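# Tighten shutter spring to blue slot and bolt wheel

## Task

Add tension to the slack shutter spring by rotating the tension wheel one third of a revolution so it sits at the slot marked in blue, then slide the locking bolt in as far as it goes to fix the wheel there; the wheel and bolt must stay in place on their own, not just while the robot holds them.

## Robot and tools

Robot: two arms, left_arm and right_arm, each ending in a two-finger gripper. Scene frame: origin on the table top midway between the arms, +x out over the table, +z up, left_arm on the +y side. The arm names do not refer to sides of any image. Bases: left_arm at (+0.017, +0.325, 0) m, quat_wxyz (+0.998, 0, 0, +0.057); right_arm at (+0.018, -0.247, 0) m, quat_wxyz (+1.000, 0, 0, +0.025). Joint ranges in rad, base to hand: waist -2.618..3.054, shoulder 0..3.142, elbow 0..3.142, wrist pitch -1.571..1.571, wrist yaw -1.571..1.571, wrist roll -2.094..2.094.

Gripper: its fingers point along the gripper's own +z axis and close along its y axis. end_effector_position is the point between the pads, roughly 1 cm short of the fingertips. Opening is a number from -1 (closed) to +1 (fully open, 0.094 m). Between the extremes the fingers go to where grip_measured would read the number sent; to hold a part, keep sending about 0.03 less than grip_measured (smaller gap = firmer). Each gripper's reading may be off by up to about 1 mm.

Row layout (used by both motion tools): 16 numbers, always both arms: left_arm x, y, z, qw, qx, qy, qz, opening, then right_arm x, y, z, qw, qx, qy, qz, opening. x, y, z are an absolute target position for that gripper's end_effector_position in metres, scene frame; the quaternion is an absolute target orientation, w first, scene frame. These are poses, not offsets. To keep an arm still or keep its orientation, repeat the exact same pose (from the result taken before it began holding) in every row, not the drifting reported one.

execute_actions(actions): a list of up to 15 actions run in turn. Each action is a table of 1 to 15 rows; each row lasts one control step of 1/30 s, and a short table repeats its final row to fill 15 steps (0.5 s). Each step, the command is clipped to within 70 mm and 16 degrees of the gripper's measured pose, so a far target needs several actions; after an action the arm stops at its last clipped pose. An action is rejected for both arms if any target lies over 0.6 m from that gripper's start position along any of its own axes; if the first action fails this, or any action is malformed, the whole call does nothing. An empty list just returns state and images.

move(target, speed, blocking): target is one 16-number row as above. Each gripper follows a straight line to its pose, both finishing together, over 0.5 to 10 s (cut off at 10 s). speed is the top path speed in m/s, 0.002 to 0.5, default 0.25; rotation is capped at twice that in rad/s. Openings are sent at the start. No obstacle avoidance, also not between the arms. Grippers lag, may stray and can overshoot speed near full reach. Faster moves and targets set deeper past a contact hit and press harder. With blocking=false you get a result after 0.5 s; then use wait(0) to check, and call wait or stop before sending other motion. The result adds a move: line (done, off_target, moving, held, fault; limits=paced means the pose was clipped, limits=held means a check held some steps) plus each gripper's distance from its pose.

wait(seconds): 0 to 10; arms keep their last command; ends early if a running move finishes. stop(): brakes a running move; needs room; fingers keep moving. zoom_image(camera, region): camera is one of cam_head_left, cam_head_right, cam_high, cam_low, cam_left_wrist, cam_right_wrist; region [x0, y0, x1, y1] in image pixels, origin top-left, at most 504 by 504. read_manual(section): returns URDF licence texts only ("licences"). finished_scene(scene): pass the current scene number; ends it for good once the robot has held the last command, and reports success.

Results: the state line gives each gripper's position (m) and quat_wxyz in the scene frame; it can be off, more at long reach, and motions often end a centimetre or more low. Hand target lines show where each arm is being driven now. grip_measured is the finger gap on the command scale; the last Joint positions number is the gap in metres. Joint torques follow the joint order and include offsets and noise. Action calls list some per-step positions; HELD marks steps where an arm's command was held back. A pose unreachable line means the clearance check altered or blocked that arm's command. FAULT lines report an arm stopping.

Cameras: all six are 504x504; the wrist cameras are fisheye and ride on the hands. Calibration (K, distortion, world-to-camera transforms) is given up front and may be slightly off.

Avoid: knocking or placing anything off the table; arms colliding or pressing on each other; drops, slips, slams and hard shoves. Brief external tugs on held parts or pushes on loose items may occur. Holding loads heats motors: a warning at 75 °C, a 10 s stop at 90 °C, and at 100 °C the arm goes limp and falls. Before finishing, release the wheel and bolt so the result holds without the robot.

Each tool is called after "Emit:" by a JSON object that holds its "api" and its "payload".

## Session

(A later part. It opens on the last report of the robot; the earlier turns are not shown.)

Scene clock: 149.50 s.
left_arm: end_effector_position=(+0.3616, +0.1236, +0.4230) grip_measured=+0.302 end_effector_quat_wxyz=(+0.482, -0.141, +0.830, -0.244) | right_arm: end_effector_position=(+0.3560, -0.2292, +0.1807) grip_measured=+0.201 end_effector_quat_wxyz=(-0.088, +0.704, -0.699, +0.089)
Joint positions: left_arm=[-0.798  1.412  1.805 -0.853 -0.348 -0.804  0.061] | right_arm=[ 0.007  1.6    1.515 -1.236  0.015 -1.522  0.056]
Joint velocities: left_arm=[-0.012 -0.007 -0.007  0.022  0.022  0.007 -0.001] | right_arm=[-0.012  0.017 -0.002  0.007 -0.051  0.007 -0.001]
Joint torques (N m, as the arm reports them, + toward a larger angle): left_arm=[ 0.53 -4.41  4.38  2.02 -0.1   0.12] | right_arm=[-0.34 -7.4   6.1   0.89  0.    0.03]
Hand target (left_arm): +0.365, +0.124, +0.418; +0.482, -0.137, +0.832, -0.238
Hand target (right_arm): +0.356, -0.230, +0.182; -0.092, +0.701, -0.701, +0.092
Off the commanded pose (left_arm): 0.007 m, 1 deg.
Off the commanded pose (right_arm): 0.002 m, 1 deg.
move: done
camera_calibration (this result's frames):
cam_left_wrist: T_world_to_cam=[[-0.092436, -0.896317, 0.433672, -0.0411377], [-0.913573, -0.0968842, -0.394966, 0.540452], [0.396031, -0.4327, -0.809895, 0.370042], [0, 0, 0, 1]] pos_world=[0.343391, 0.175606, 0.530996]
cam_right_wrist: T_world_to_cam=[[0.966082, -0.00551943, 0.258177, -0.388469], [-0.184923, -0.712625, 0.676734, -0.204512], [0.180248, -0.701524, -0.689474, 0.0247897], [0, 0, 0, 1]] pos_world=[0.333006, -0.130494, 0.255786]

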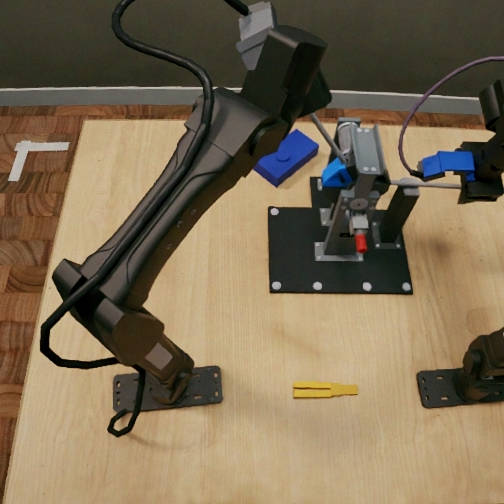

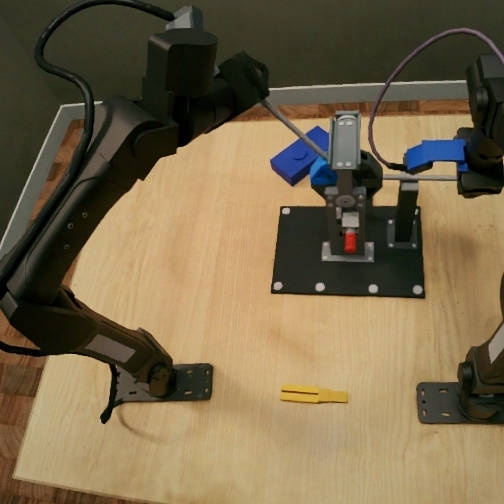

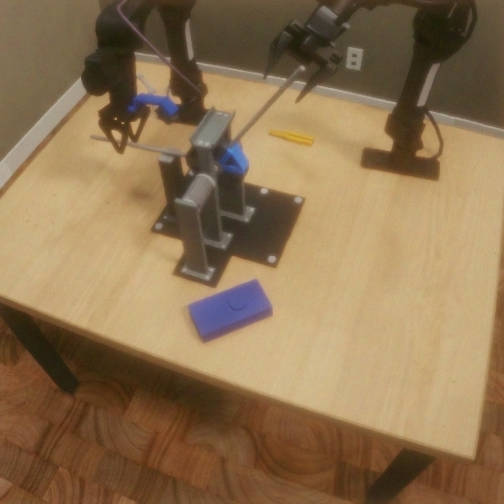

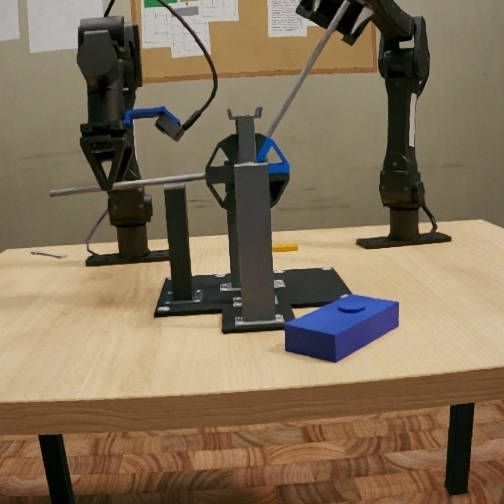

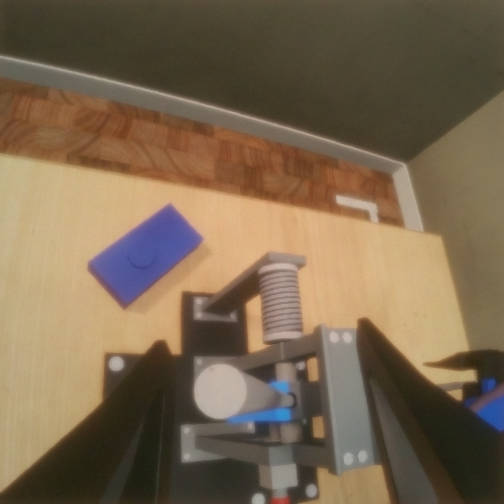

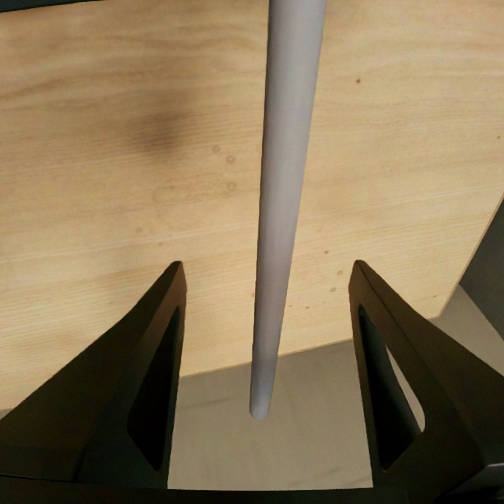

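Emit:
{"api": "move", "payload": {"target": [0.365,0.117,0.393,0.481,-0.138,0.8325,-0.239,-0.3, 0.359,-0.23,0.172,0.092,-0.701,0.701,-0.092,-0.4], "speed": 0.06}}

Emit:
{"api": "move", "payload": {"target": [0.365,0.117,0.393,0.481,-0.138,0.8325,-0.239,-0.3, 0.359,-0.23,0.172,0.092,-0.701,0.701,-0.092,-0.8], "speed": 0.06}}

Scene clock: 156.60 s.
left_arm: end_effector_position=(+0.3693, +0.1143, +0.3870) grip_measured=-0.298 end_effector_quat_wxyz=(+0.472, -0.137, +0.839, -0.235) | right_arm: end_effector_position=(+0.3590, -0.2290, +0.1730) grip_measured=-0.398 end_effector_quat_wxyz=(-0.090, +0.704, -0.699, +0.091)
Joint positions: left_arm=[-0.804  1.4    1.659 -0.752 -0.348 -0.805  0.033] | right_arm=[ 0.007  1.6    1.482 -1.196  0.015 -1.522  0.028]
Joint velocities: left_arm=[ 0.012 -0.002  0.007 -0.022 -0.022 -0.081 -0.001] | right_arm=[ 0.007 -0.012 -0.017 -0.066  0.007 -0.007  0.   ]
Joint torques (N m, as the arm reports them, + toward a larger angle): left_arm=[-0.48 -6.47  5.25  1.96 -0.26  0.03] | right_arm=[-0.34 -7.13  5.95  0.9  -0.01  0.05]
Hand target (left_arm): +0.366, +0.117, +0.393; +0.480, -0.138, +0.832, -0.239
Hand target (right_arm): +0.359, -0.230, +0.172; -0.092, +0.701, -0.701, +0.092
Off the commanded pose (left_arm): 0.008 m, 1 deg.
Off the commanded pose (right_arm): 0.001 m, 0 deg.
move: done
camera_calibration (this result's frames):
cam_left_wrist: T_world_to_cam=[[-0.0862641, -0.904264, 0.418169, -0.0285034], [-0.924118, -0.0842003, -0.372714, 0.526228], [0.372242, -0.418589, -0.828383, 0.348122], [0, 0, 0, 1]] pos_world=[0.354252, 0.164254, 0.49643]
cam_right_wrist: T_world_to_cam=[[0.964087, -0.00563336, 0.265526, -0.389931], [-0.190071, -0.712919, 0.674996, -0.196534], [0.185496, -0.701224, -0.688387, 0.0170456], [0, 0, 0, 1]] pos_world=[0.33541, -0.130357, 0.247931]

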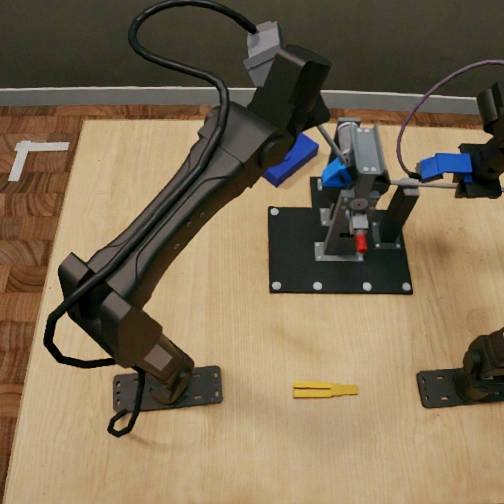

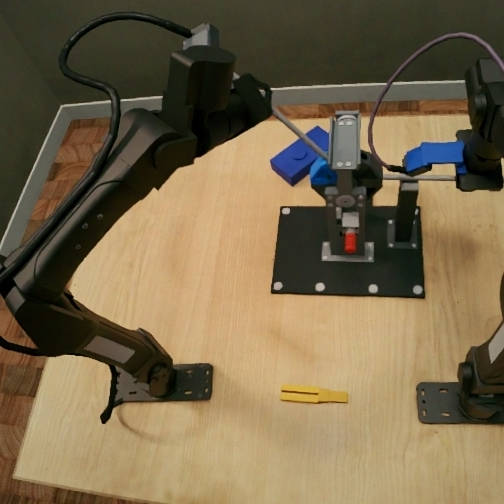

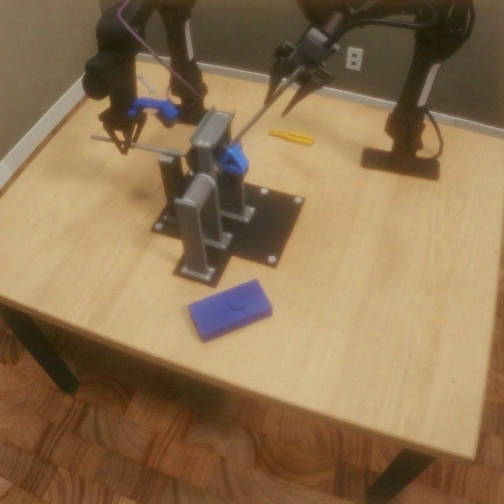

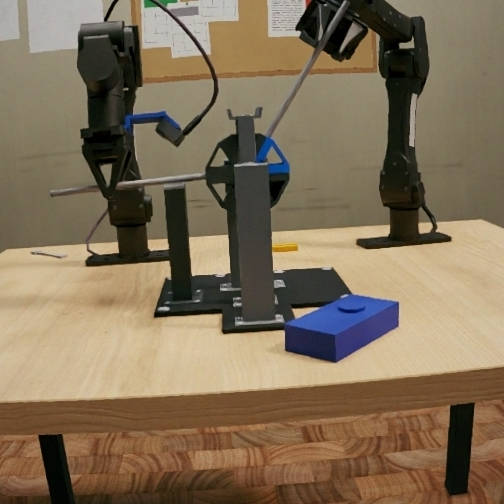

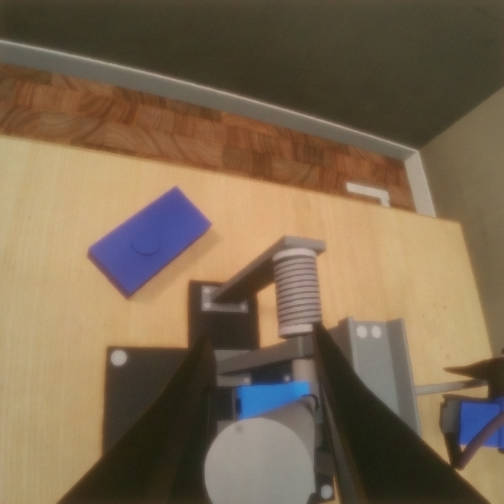

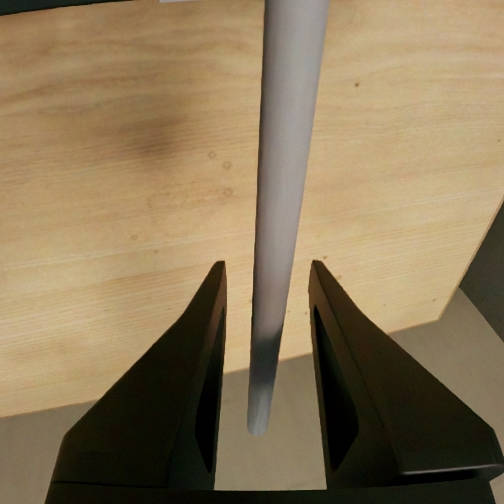

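Scene clock: 157.30 s.
left_arm: end_effector_position=(+0.3694, +0.1143, +0.3871) grip_measured=-0.298 end_effector_quat_wxyz=(+0.472, -0.137, +0.839, -0.235) | right_arm: end_effector_position=(+0.3604, -0.2289, +0.1734) grip_measured=-0.796 end_effector_quat_wxyz=(-0.093, +0.702, -0.700, +0.093)
Joint positions: left_arm=[-0.804  1.4    1.659 -0.751 -0.348 -0.805  0.033] | right_arm=[ 0.007  1.6    1.482 -1.19   0.015 -1.518  0.01 ]
Joint velocities: left_arm=[ 0.007 -0.022 -0.017 -0.022 -0.037  0.007  0.   ] | right_arm=[-0.002 -0.012 -0.022 -0.022 -0.051 -0.037 -0.   ]
Joint torques (N m, as the arm reports them, + toward a larger angle): left_arm=[-0.53 -6.76  4.92  1.98 -0.27  0.02] | right_arm=[-0.34 -7.01  6.1   0.85  0.01  0.  ]
Hand target (left_arm): +0.365, +0.117, +0.393; +0.481, -0.138, +0.832, -0.239
Hand target (right_arm): +0.359, -0.230, +0.172; -0.092, +0.701, -0.701, +0.092
Off the commanded pose (left_arm): 0.008 m, 1 deg.
Off the commanded pose (right_arm): 0.002 m, 0 deg.
move: done
camera_calibration (this result's frames):
cam_left_wrist: T_world_to_cam=[[-0.0865101, -0.904061, 0.418557, -0.0286968], [-0.923899, -0.0843815, -0.373217, 0.526478], [0.372729, -0.418992, -0.827961, 0.347909], [0, 0, 0, 1]] pos_world=[0.354254, 0.164252, 0.496557]
cam_right_wrist: T_world_to_cam=[[0.962526, -0.00953532, 0.271021, -0.392634], [-0.19655, -0.713089, 0.672958, -0.193814], [0.186845, -0.701009, -0.688241, 0.0166351], [0, 0, 0, 1]] pos_world=[0.336718, -0.130289, 0.24829]

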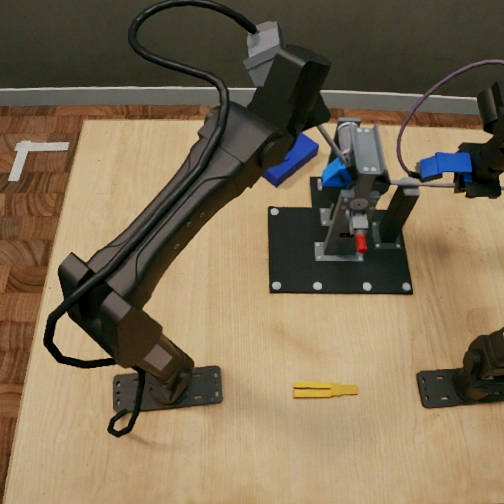

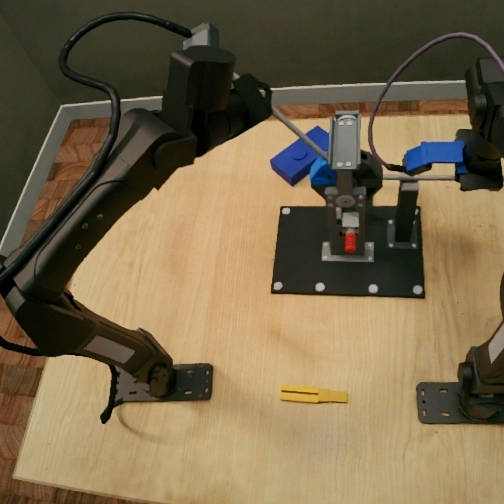

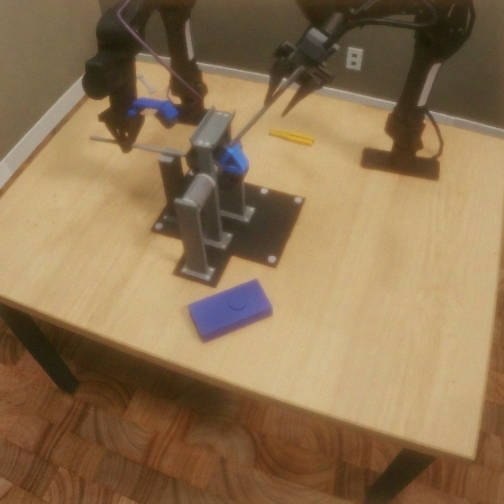

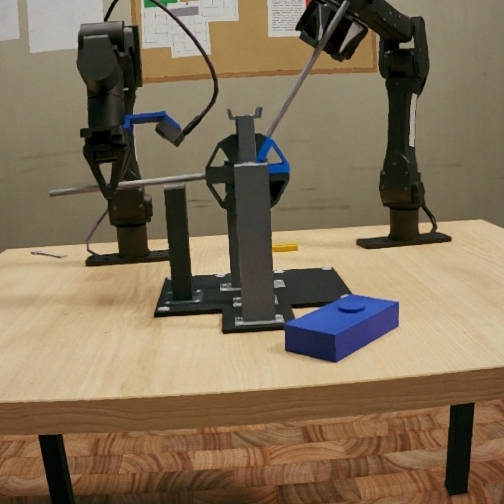

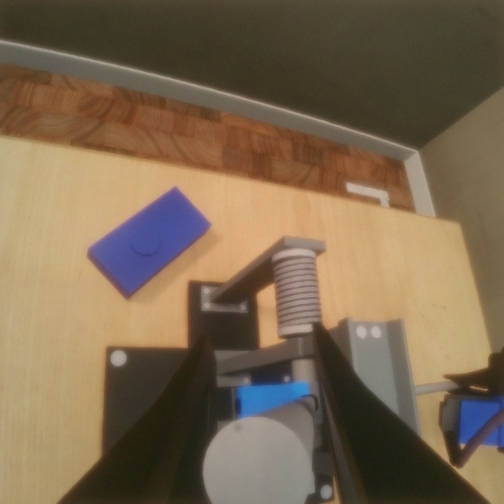

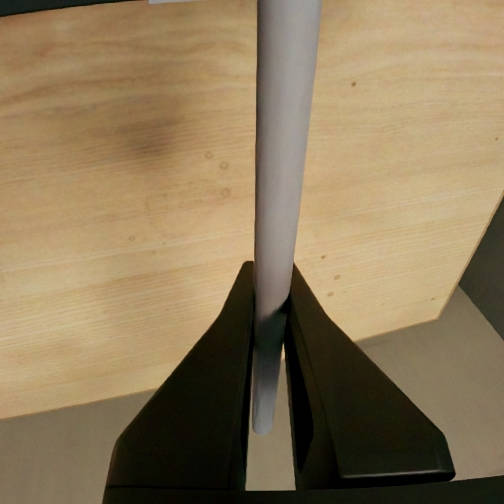

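Emit:
{"api": "move", "payload": {"target": [0.36,0.122,0.41,0.481,-0.138,0.8325,-0.239,-0.3, 0.36,-0.232,0.174,0.092,-0.701,0.701,-0.092,-0.84], "speed": 0.05}}

Emit:
{"api": "move", "payload": {"target": [0.36,0.122,0.41,0.481,-0.138,0.8325,-0.239,-0.3, 0.36,-0.295,0.178,0.092,-0.701,0.701,-0.092,-0.84], "speed": 0.05}}

Scene clock: 162.70 s.
left_arm: end_effector_position=(+0.3649, +0.1180, +0.3923) grip_measured=-0.298 end_effector_quat_wxyz=(+0.468, -0.136, +0.842, -0.231) | right_arm: end_effector_position=(+0.3605, -0.2290, +0.1734) grip_measured=-0.823 end_effector_quat_wxyz=(-0.093, +0.701, -0.700, +0.093)
Joint positions: left_arm=[-0.804  1.4    1.695 -0.799 -0.348 -0.805  0.033] | right_arm=[ 0.007  1.6    1.482 -1.189  0.015 -1.517  0.008]
Joint velocities: left_arm=[-0.007  0.002 -0.002 -0.095 -0.037 -0.007  0.   ] | right_arm=[-0.007 -0.007  0.002  0.037 -0.007  0.007 -0.001]
Joint torques (N m, as the arm reports them, + toward a larger angle): left_arm=[-0.36 -6.05  8.07  1.78 -0.26  0.03] | right_arm=[-0.91 -6.73  7.14  0.74 -0.02 -0.13]
Hand target (left_arm): +0.360, +0.122, +0.410; +0.481, -0.138, +0.832, -0.239
Hand target (right_arm): +0.360, -0.232, +0.174; -0.092, +0.701, -0.701, +0.092
Off the commanded pose (left_arm): 0.019 m, 2 deg.
Off the commanded pose (right_arm): 0.003 m, 0 deg.
move: off_target (left_arm)
camera_calibration (this result's frames):
cam_left_wrist: T_world_to_cam=[[-0.0824796, -0.907391, 0.412114, -0.0264184], [-0.92748, -0.081422, -0.364899, 0.522236], [0.364661, -0.412324, -0.834872, 0.360287], [0, 0, 0, 1]] pos_world=[0.350802, 0.167105, 0.502244]
cam_right_wrist: T_world_to_cam=[[0.962302, -0.0106872, 0.271774, -0.393141], [-0.197936, -0.712834, 0.672822, -0.193271], [0.186539, -0.701252, -0.688077, 0.0166207], [0, 0, 0, 1]] pos_world=[0.336965, -0.130316, 0.248319]

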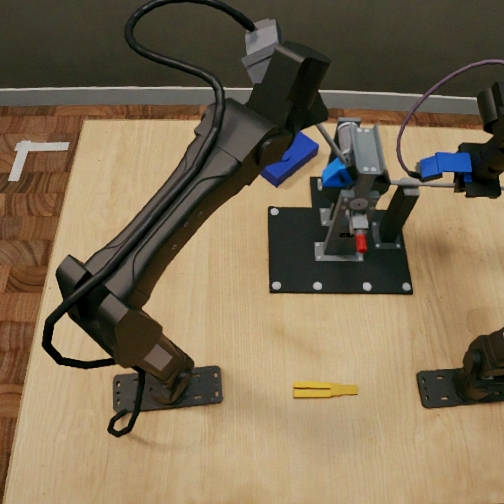

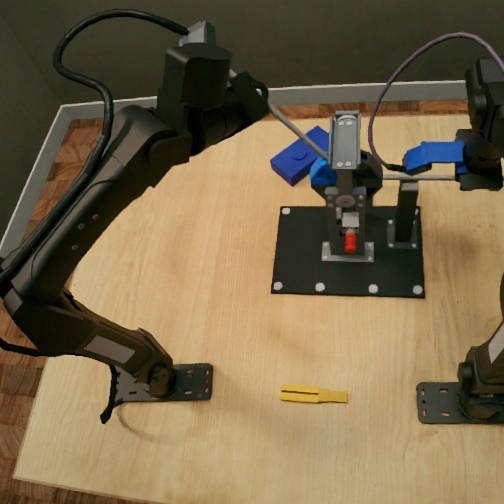

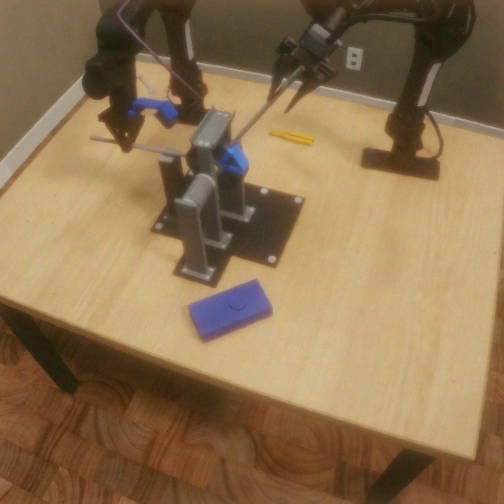

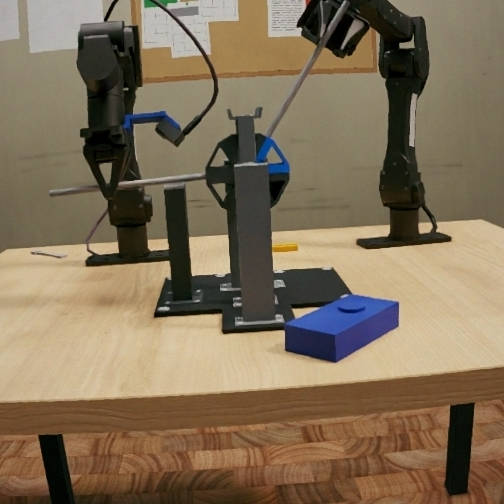

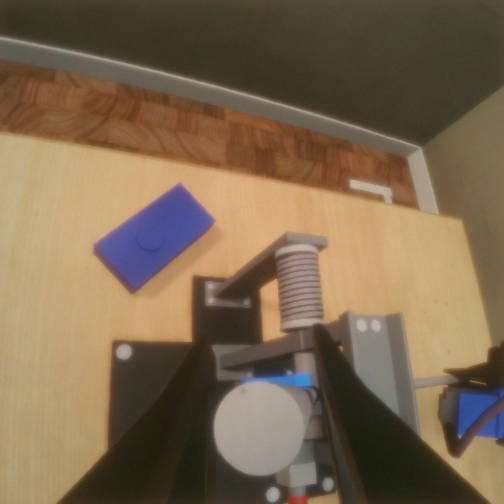

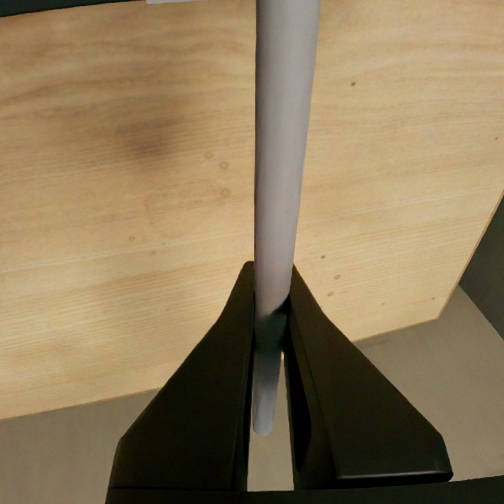

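Scene clock: 164.33 s.
left_arm: end_effector_position=(+0.3644, +0.1184, +0.3912) grip_measured=-0.298 end_effector_quat_wxyz=(+0.467, -0.136, +0.843, -0.229) | right_arm: end_effector_position=(+0.3550, -0.2921, +0.1675) grip_measured=-0.824 end_effector_quat_wxyz=(-0.084, +0.700, -0.704, +0.082)
Joint positions: left_arm=[-0.804  1.4    1.695 -0.805 -0.348 -0.805  0.033] | right_arm=[-0.207  1.616  1.482 -1.205 -0.039 -1.717  0.008]
Joint velocities: left_arm=[ 0.002  0.002 -0.002 -0.022  0.022 -0.007 -0.   ] | right_arm=[-0.027  0.002  0.007  0.051  0.007  0.022 -0.   ]
Joint torques (N m, as the arm reports them, + toward a larger angle): left_arm=[-0.38 -6.1   8.14  1.76 -0.25  0.01] | right_arm=[-0.92 -6.73  9.62  0.64 -0.1  -0.14]
Hand target (left_arm): +0.360, +0.122, +0.410; +0.481, -0.138, +0.832, -0.239
Hand target (right_arm): +0.359, -0.295, +0.178; -0.093, +0.701, -0.701, +0.090
Off the commanded pose (left_arm): 0.020 m, 2 deg.
Off the commanded pose (right_arm): 0.012 m, 2 deg.
move: off_target (left_arm, right_arm)
camera_calibration (this result's frames):
cam_left_wrist: T_world_to_cam=[[-0.0807886, -0.908789, 0.409361, -0.0250164], [-0.928975, -0.0801866, -0.361352, 0.520432], [0.361218, -0.409479, -0.837764, 0.361745], [0, 0, 0, 1]] pos_world=[0.350779, 0.167124, 0.501357]
cam_right_wrist: T_world_to_cam=[[0.96965, -0.0186051, 0.243789, -0.387093], [-0.183366, -0.71489, 0.674766, -0.241529], [0.161728, -0.698989, -0.696605, -0.0197812], [0, 0, 0, 1]] pos_world=[0.334255, -0.193696, 0.243565]

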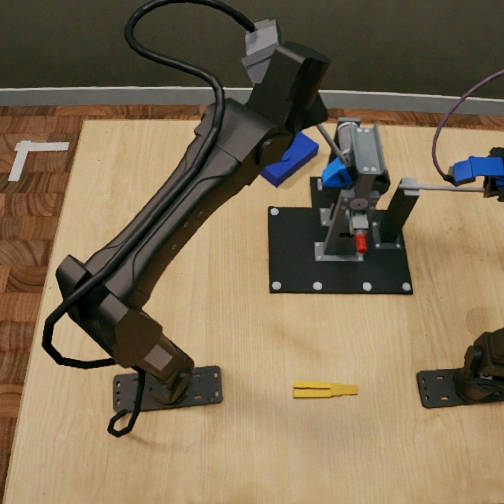

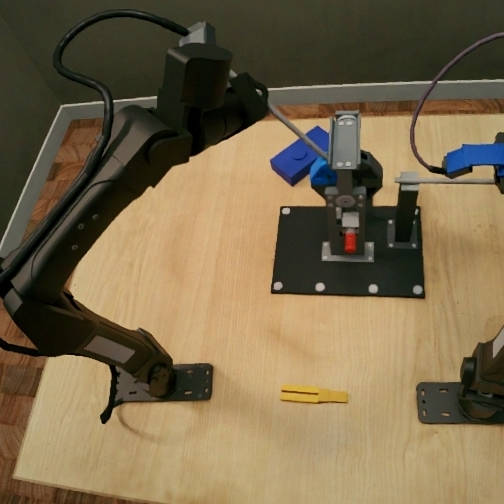

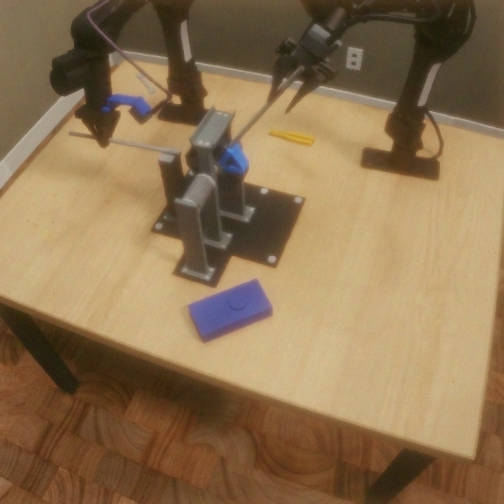

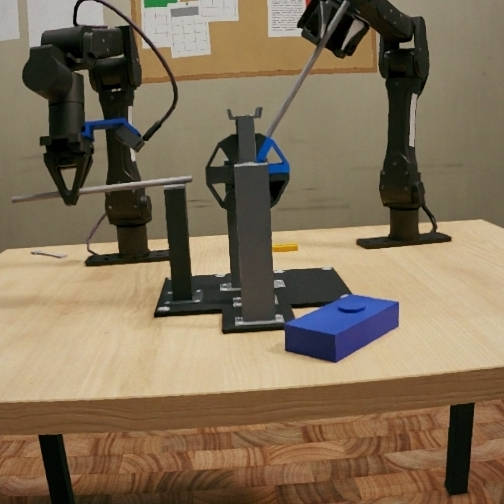

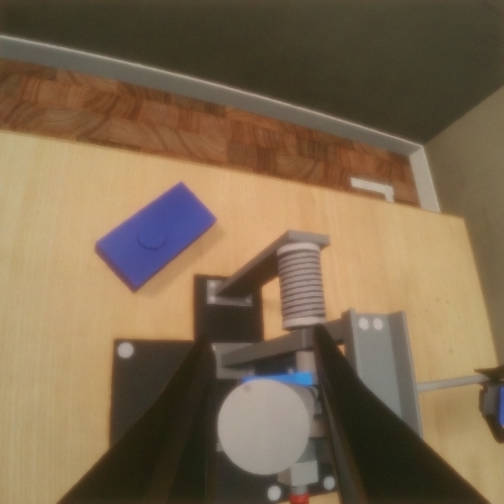

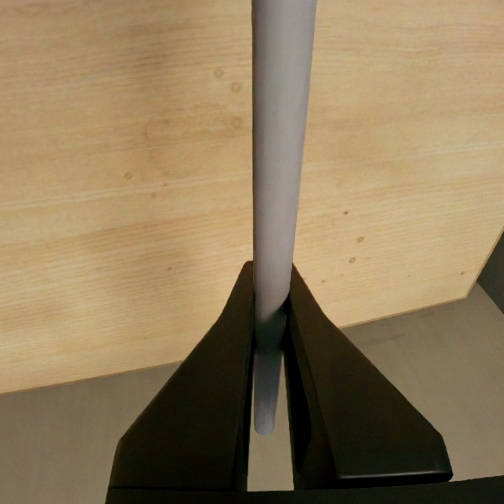

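Emit:
{"api": "move", "payload": {"target": [0.3644,0.1184,0.397,0.481,-0.138,0.8325,-0.239,-0.3, 0.275,-0.295,0.2,0.092,-0.701,0.701,-0.092,-0.86], "speed": 0.1}}

Emit:
{"api": "move", "payload": {"target": [0.3644,0.1184,0.397,0.481,-0.138,0.8325,-0.239,-0.3, 0.265,-0.295,0.03,0.03,-0.707,0.707,-0.03,-0.86], "speed": 0.15}}

Scene clock: 176.07 s.
left_arm: end_effector_position=(+0.3677, +0.1156, +0.3912) grip_measured=-0.298 end_effector_quat_wxyz=(+0.472, -0.137, +0.839, -0.235) | right_arm: end_effector_position=(+0.2799, -0.2965, +0.1977) grip_measured=-0.832 end_effector_quat_wxyz=(-0.082, +0.703, -0.701, +0.093)
Joint positions: left_arm=[-0.804  1.4    1.677 -0.769 -0.348 -0.805  0.033] | right_arm=[-0.267  1.349  1.359 -1.336 -0.038 -1.786  0.008]
Joint velocities: left_arm=[-0.002 -0.012 -0.012  0.007  0.022  0.007 -0.001] | right_arm=[-0.007  0.007 -0.002 -0.007 -0.037 -0.066  0.   ]
Joint torques (N m, as the arm reports them, + toward a larger angle): left_arm=[-0.32 -6.47  5.07  1.95 -0.26  0.02] | right_arm=[-1.16 -5.76  6.3   0.69 -0.19 -0.08]
Hand target (left_arm): +0.364, +0.118, +0.397; +0.481, -0.138, +0.832, -0.239
Hand target (right_arm): +0.276, -0.295, +0.201; -0.092, +0.701, -0.701, +0.091
Off the commanded pose (left_arm): 0.007 m, 1 deg.
Off the commanded pose (right_arm): 0.006 m, 1 deg.
move: done
camera_calibration (this result's frames):
cam_left_wrist: T_world_to_cam=[[-0.0866332, -0.903959, 0.418751, -0.0293272], [-0.923789, -0.0844723, -0.373468, 0.526629], [0.372973, -0.419193, -0.827749, 0.352293], [0, 0, 0, 1]] pos_world=[0.352558, 0.165654, 0.50057]
cam_right_wrist: T_world_to_cam=[[0.966783, -0.00734593, 0.255491, -0.319954], [-0.186733, -0.70285, 0.686391, -0.276587], [0.17453, -0.7113, -0.680875, -0.0000206979], [0, 0, 0, 1]] pos_world=[0.257682, -0.196764, 0.271579]

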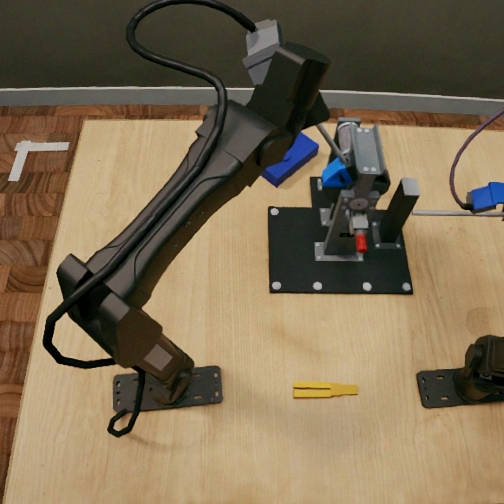

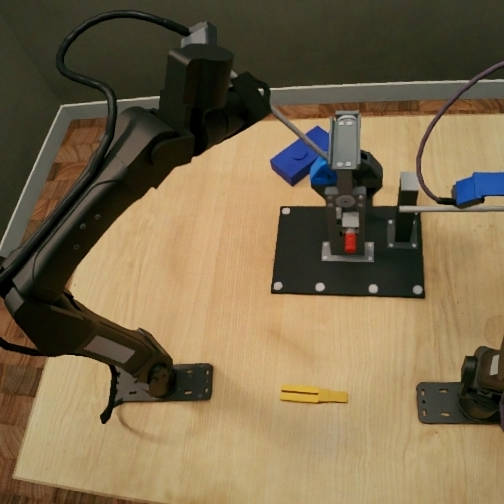

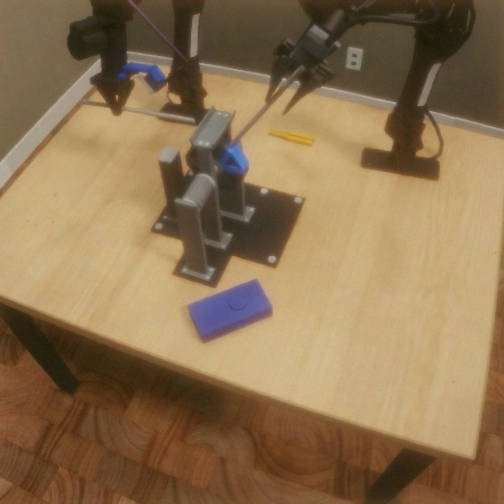

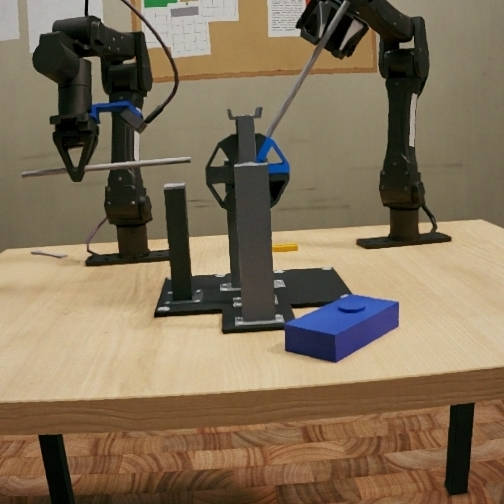

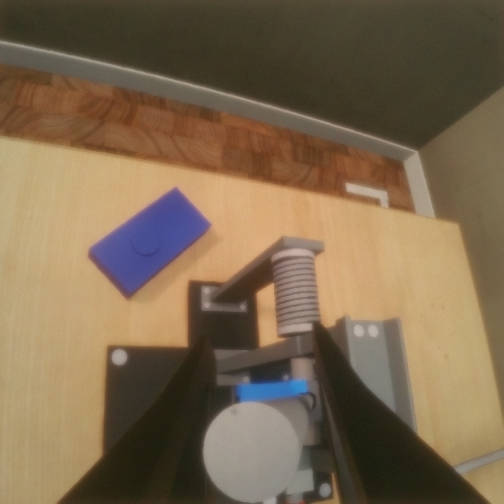

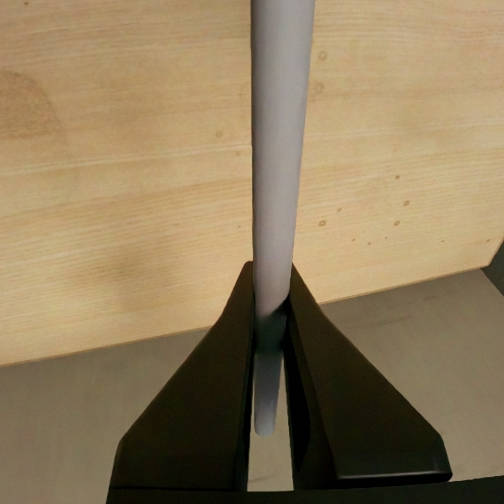

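Scene clock: 177.80 s.
left_arm: end_effector_position=(+0.3678, +0.1156, +0.3913) grip_measured=-0.298 end_effector_quat_wxyz=(+0.472, -0.137, +0.838, -0.236) | right_arm: end_effector_position=(+0.2573, -0.2972, +0.0297) grip_measured=-0.832 end_effector_quat_wxyz=(-0.022, +0.706, -0.707, +0.028)
Joint positions: left_arm=[-0.804  1.4    1.677 -0.768 -0.348 -0.805  0.033] | right_arm=[-0.267  1.484  0.818 -0.834 -0.008 -1.786  0.008]
Joint velocities: left_arm=[ 0.002  0.012  0.017 -0.007 -0.037 -0.022 -0.001] | right_arm=[-0.002  0.007  0.012 -0.051  0.051 -0.11  -0.001]
Joint torques (N m, as the arm reports them, + toward a larger angle): left_arm=[-0.34 -6.48  5.08  1.97 -0.25  0.01] | right_arm=[ 0.81 -5.29  6.07  0.55 -0.05  0.05]
Hand target (left_arm): +0.364, +0.118, +0.397; +0.481, -0.138, +0.832, -0.239
Hand target (right_arm): +0.260, -0.294, +0.031; -0.029, +0.707, -0.706, +0.031
Off the commanded pose (left_arm): 0.007 m, 1 deg.
Off the commanded pose (right_arm): 0.008 m, 1 deg.
move: done
camera_calibration (this result's frames):
cam_left_wrist: T_world_to_cam=[[-0.0866843, -0.903633, 0.419444, -0.0297276], [-0.923593, -0.0849322, -0.373849, 0.526876], [0.373447, -0.419802, -0.827227, 0.35207], [0, 0, 0, 1]] pos_world=[0.352562, 0.165685, 0.500682]
cam_right_wrist: T_world_to_cam=[[0.996501, -0.01341, 0.0825016, -0.259464], [-0.0677648, -0.707446, 0.703511, -0.198415], [0.0489313, -0.70664, -0.705879, -0.0764931], [0, 0, 0, 1]] pos_world=[0.248853, -0.197901, 0.106999]

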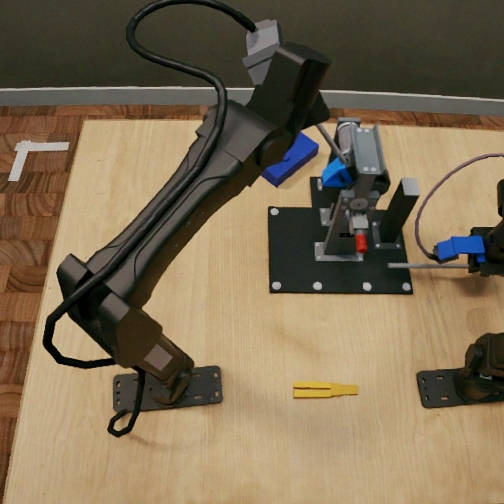

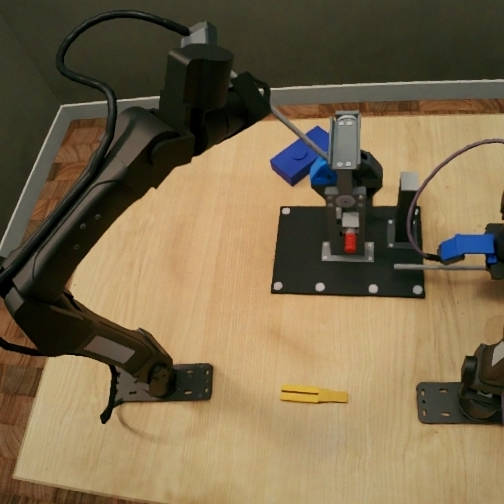

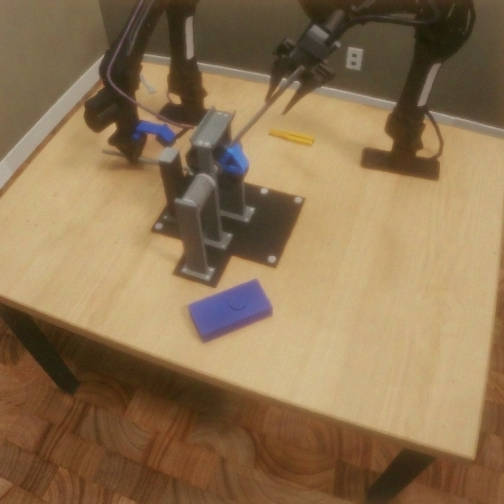

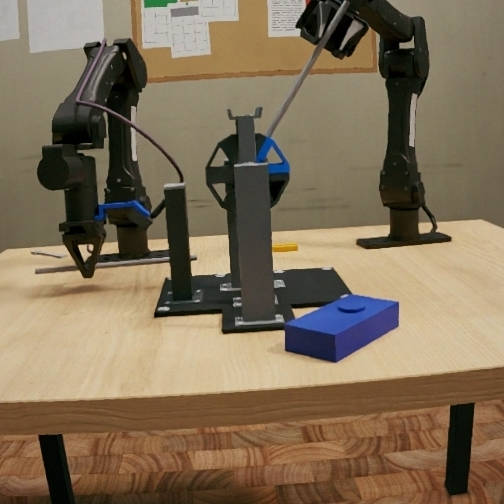

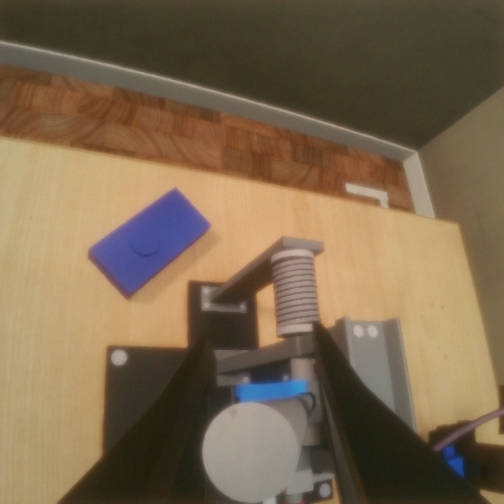

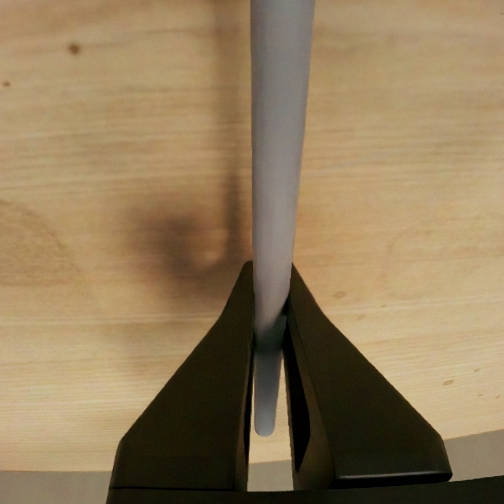

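Emit:
{"api": "move", "payload": {"target": [0.3644,0.1184,0.397,0.481,-0.138,0.8325,-0.239,-0.3, 0.26,-0.295,0.009,0.03,-0.707,0.707,-0.03,-0.86], "speed": 0.04}}

Scene clock: 181.50 s.
left_arm: end_effector_position=(+0.3678, +0.1156, +0.3914) grip_measured=-0.298 end_effector_quat_wxyz=(+0.472, -0.137, +0.838, -0.236) | right_arm: end_effector_position=(+0.2588, -0.2982, +0.0104) grip_measured=-0.832 end_effector_quat_wxyz=(-0.023, +0.706, -0.707, +0.033)
Joint positions: left_arm=[-0.804  1.4    1.677 -0.768 -0.348 -0.805  0.033] | right_arm=[-0.267  1.521  0.765 -0.735 -0.004 -1.786  0.008]
Joint velocities: left_arm=[-0.012  0.002 -0.002 -0.022 -0.066 -0.007  0.001] | right_arm=[-0.022 -0.017 -0.002  0.022  0.051  0.051  0.   ]
Joint torques (N m, as the arm reports them, + toward a larger angle): left_arm=[-0.35 -6.48  5.1   1.97 -0.26  0.04] | right_arm=[ 0.26 -5.03  5.63  0.61 -0.11  0.  ]
Hand target (left_arm): +0.364, +0.118, +0.397; +0.481, -0.138, +0.832, -0.239
Hand target (right_arm): +0.259, -0.295, +0.009; -0.030, +0.706, -0.707, +0.030
Off the commanded pose (left_arm): 0.007 m, 1 deg.
Off the commanded pose (right_arm): 0.004 m, 1 deg.
move: done
camera_calibration (this result's frames):
cam_left_wrist: T_world_to_cam=[[-0.0868077, -0.903531, 0.419638, -0.0298253], [-0.923483, -0.0850231, -0.3741, 0.527002], [0.37369, -0.420003, -0.827015, 0.351963], [0, 0, 0, 1]] pos_world=[0.352563, 0.165685, 0.500746]
cam_right_wrist: T_world_to_cam=[[0.995827, -0.013214, 0.0902945, -0.259218], [-0.073433, -0.703472, 0.706919, -0.182831], [0.0541785, -0.7106, -0.701507, -0.0935125], [0, 0, 0, 1]] pos_world=[0.249776, -0.198492, 0.087053]

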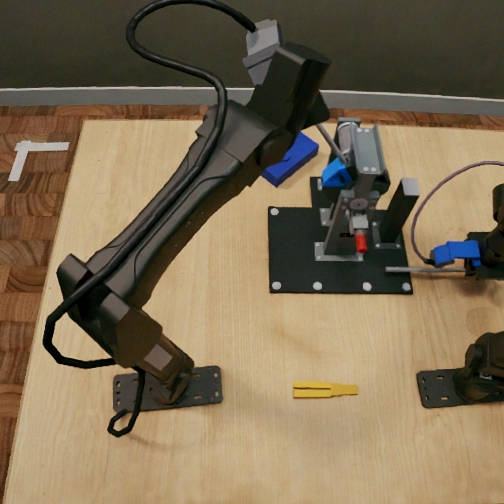

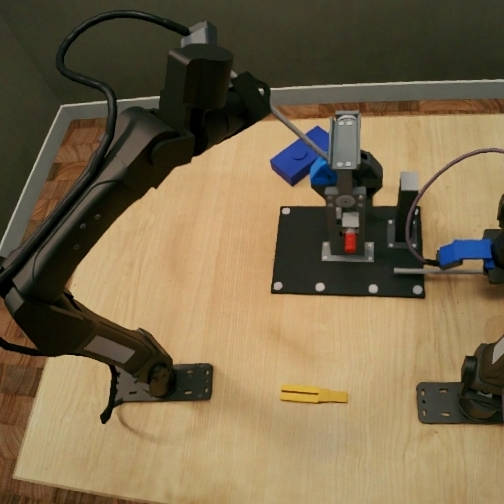

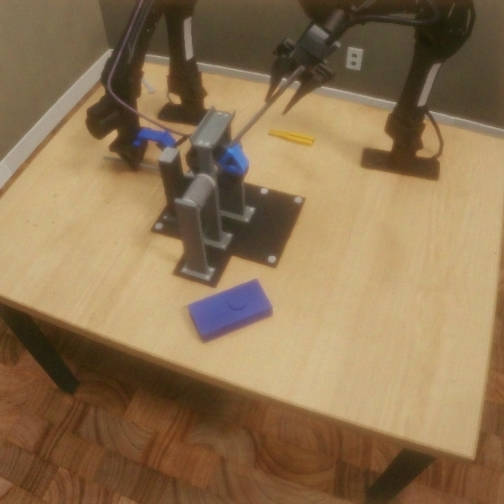

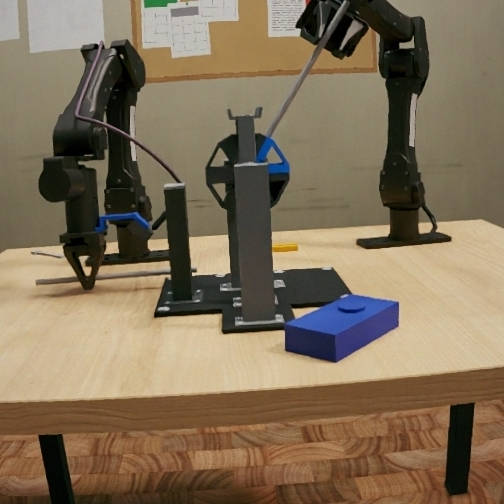

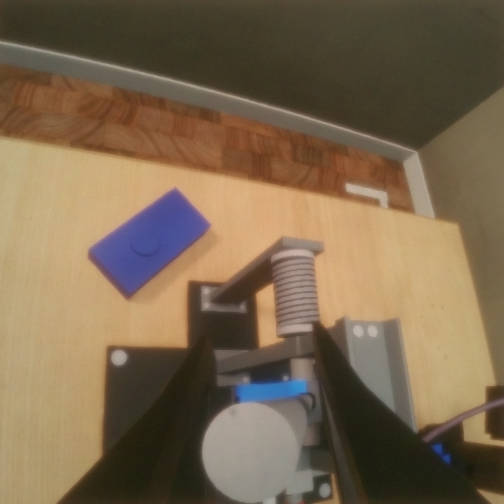

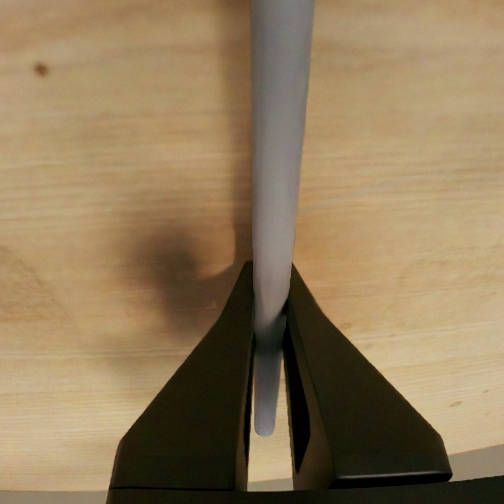

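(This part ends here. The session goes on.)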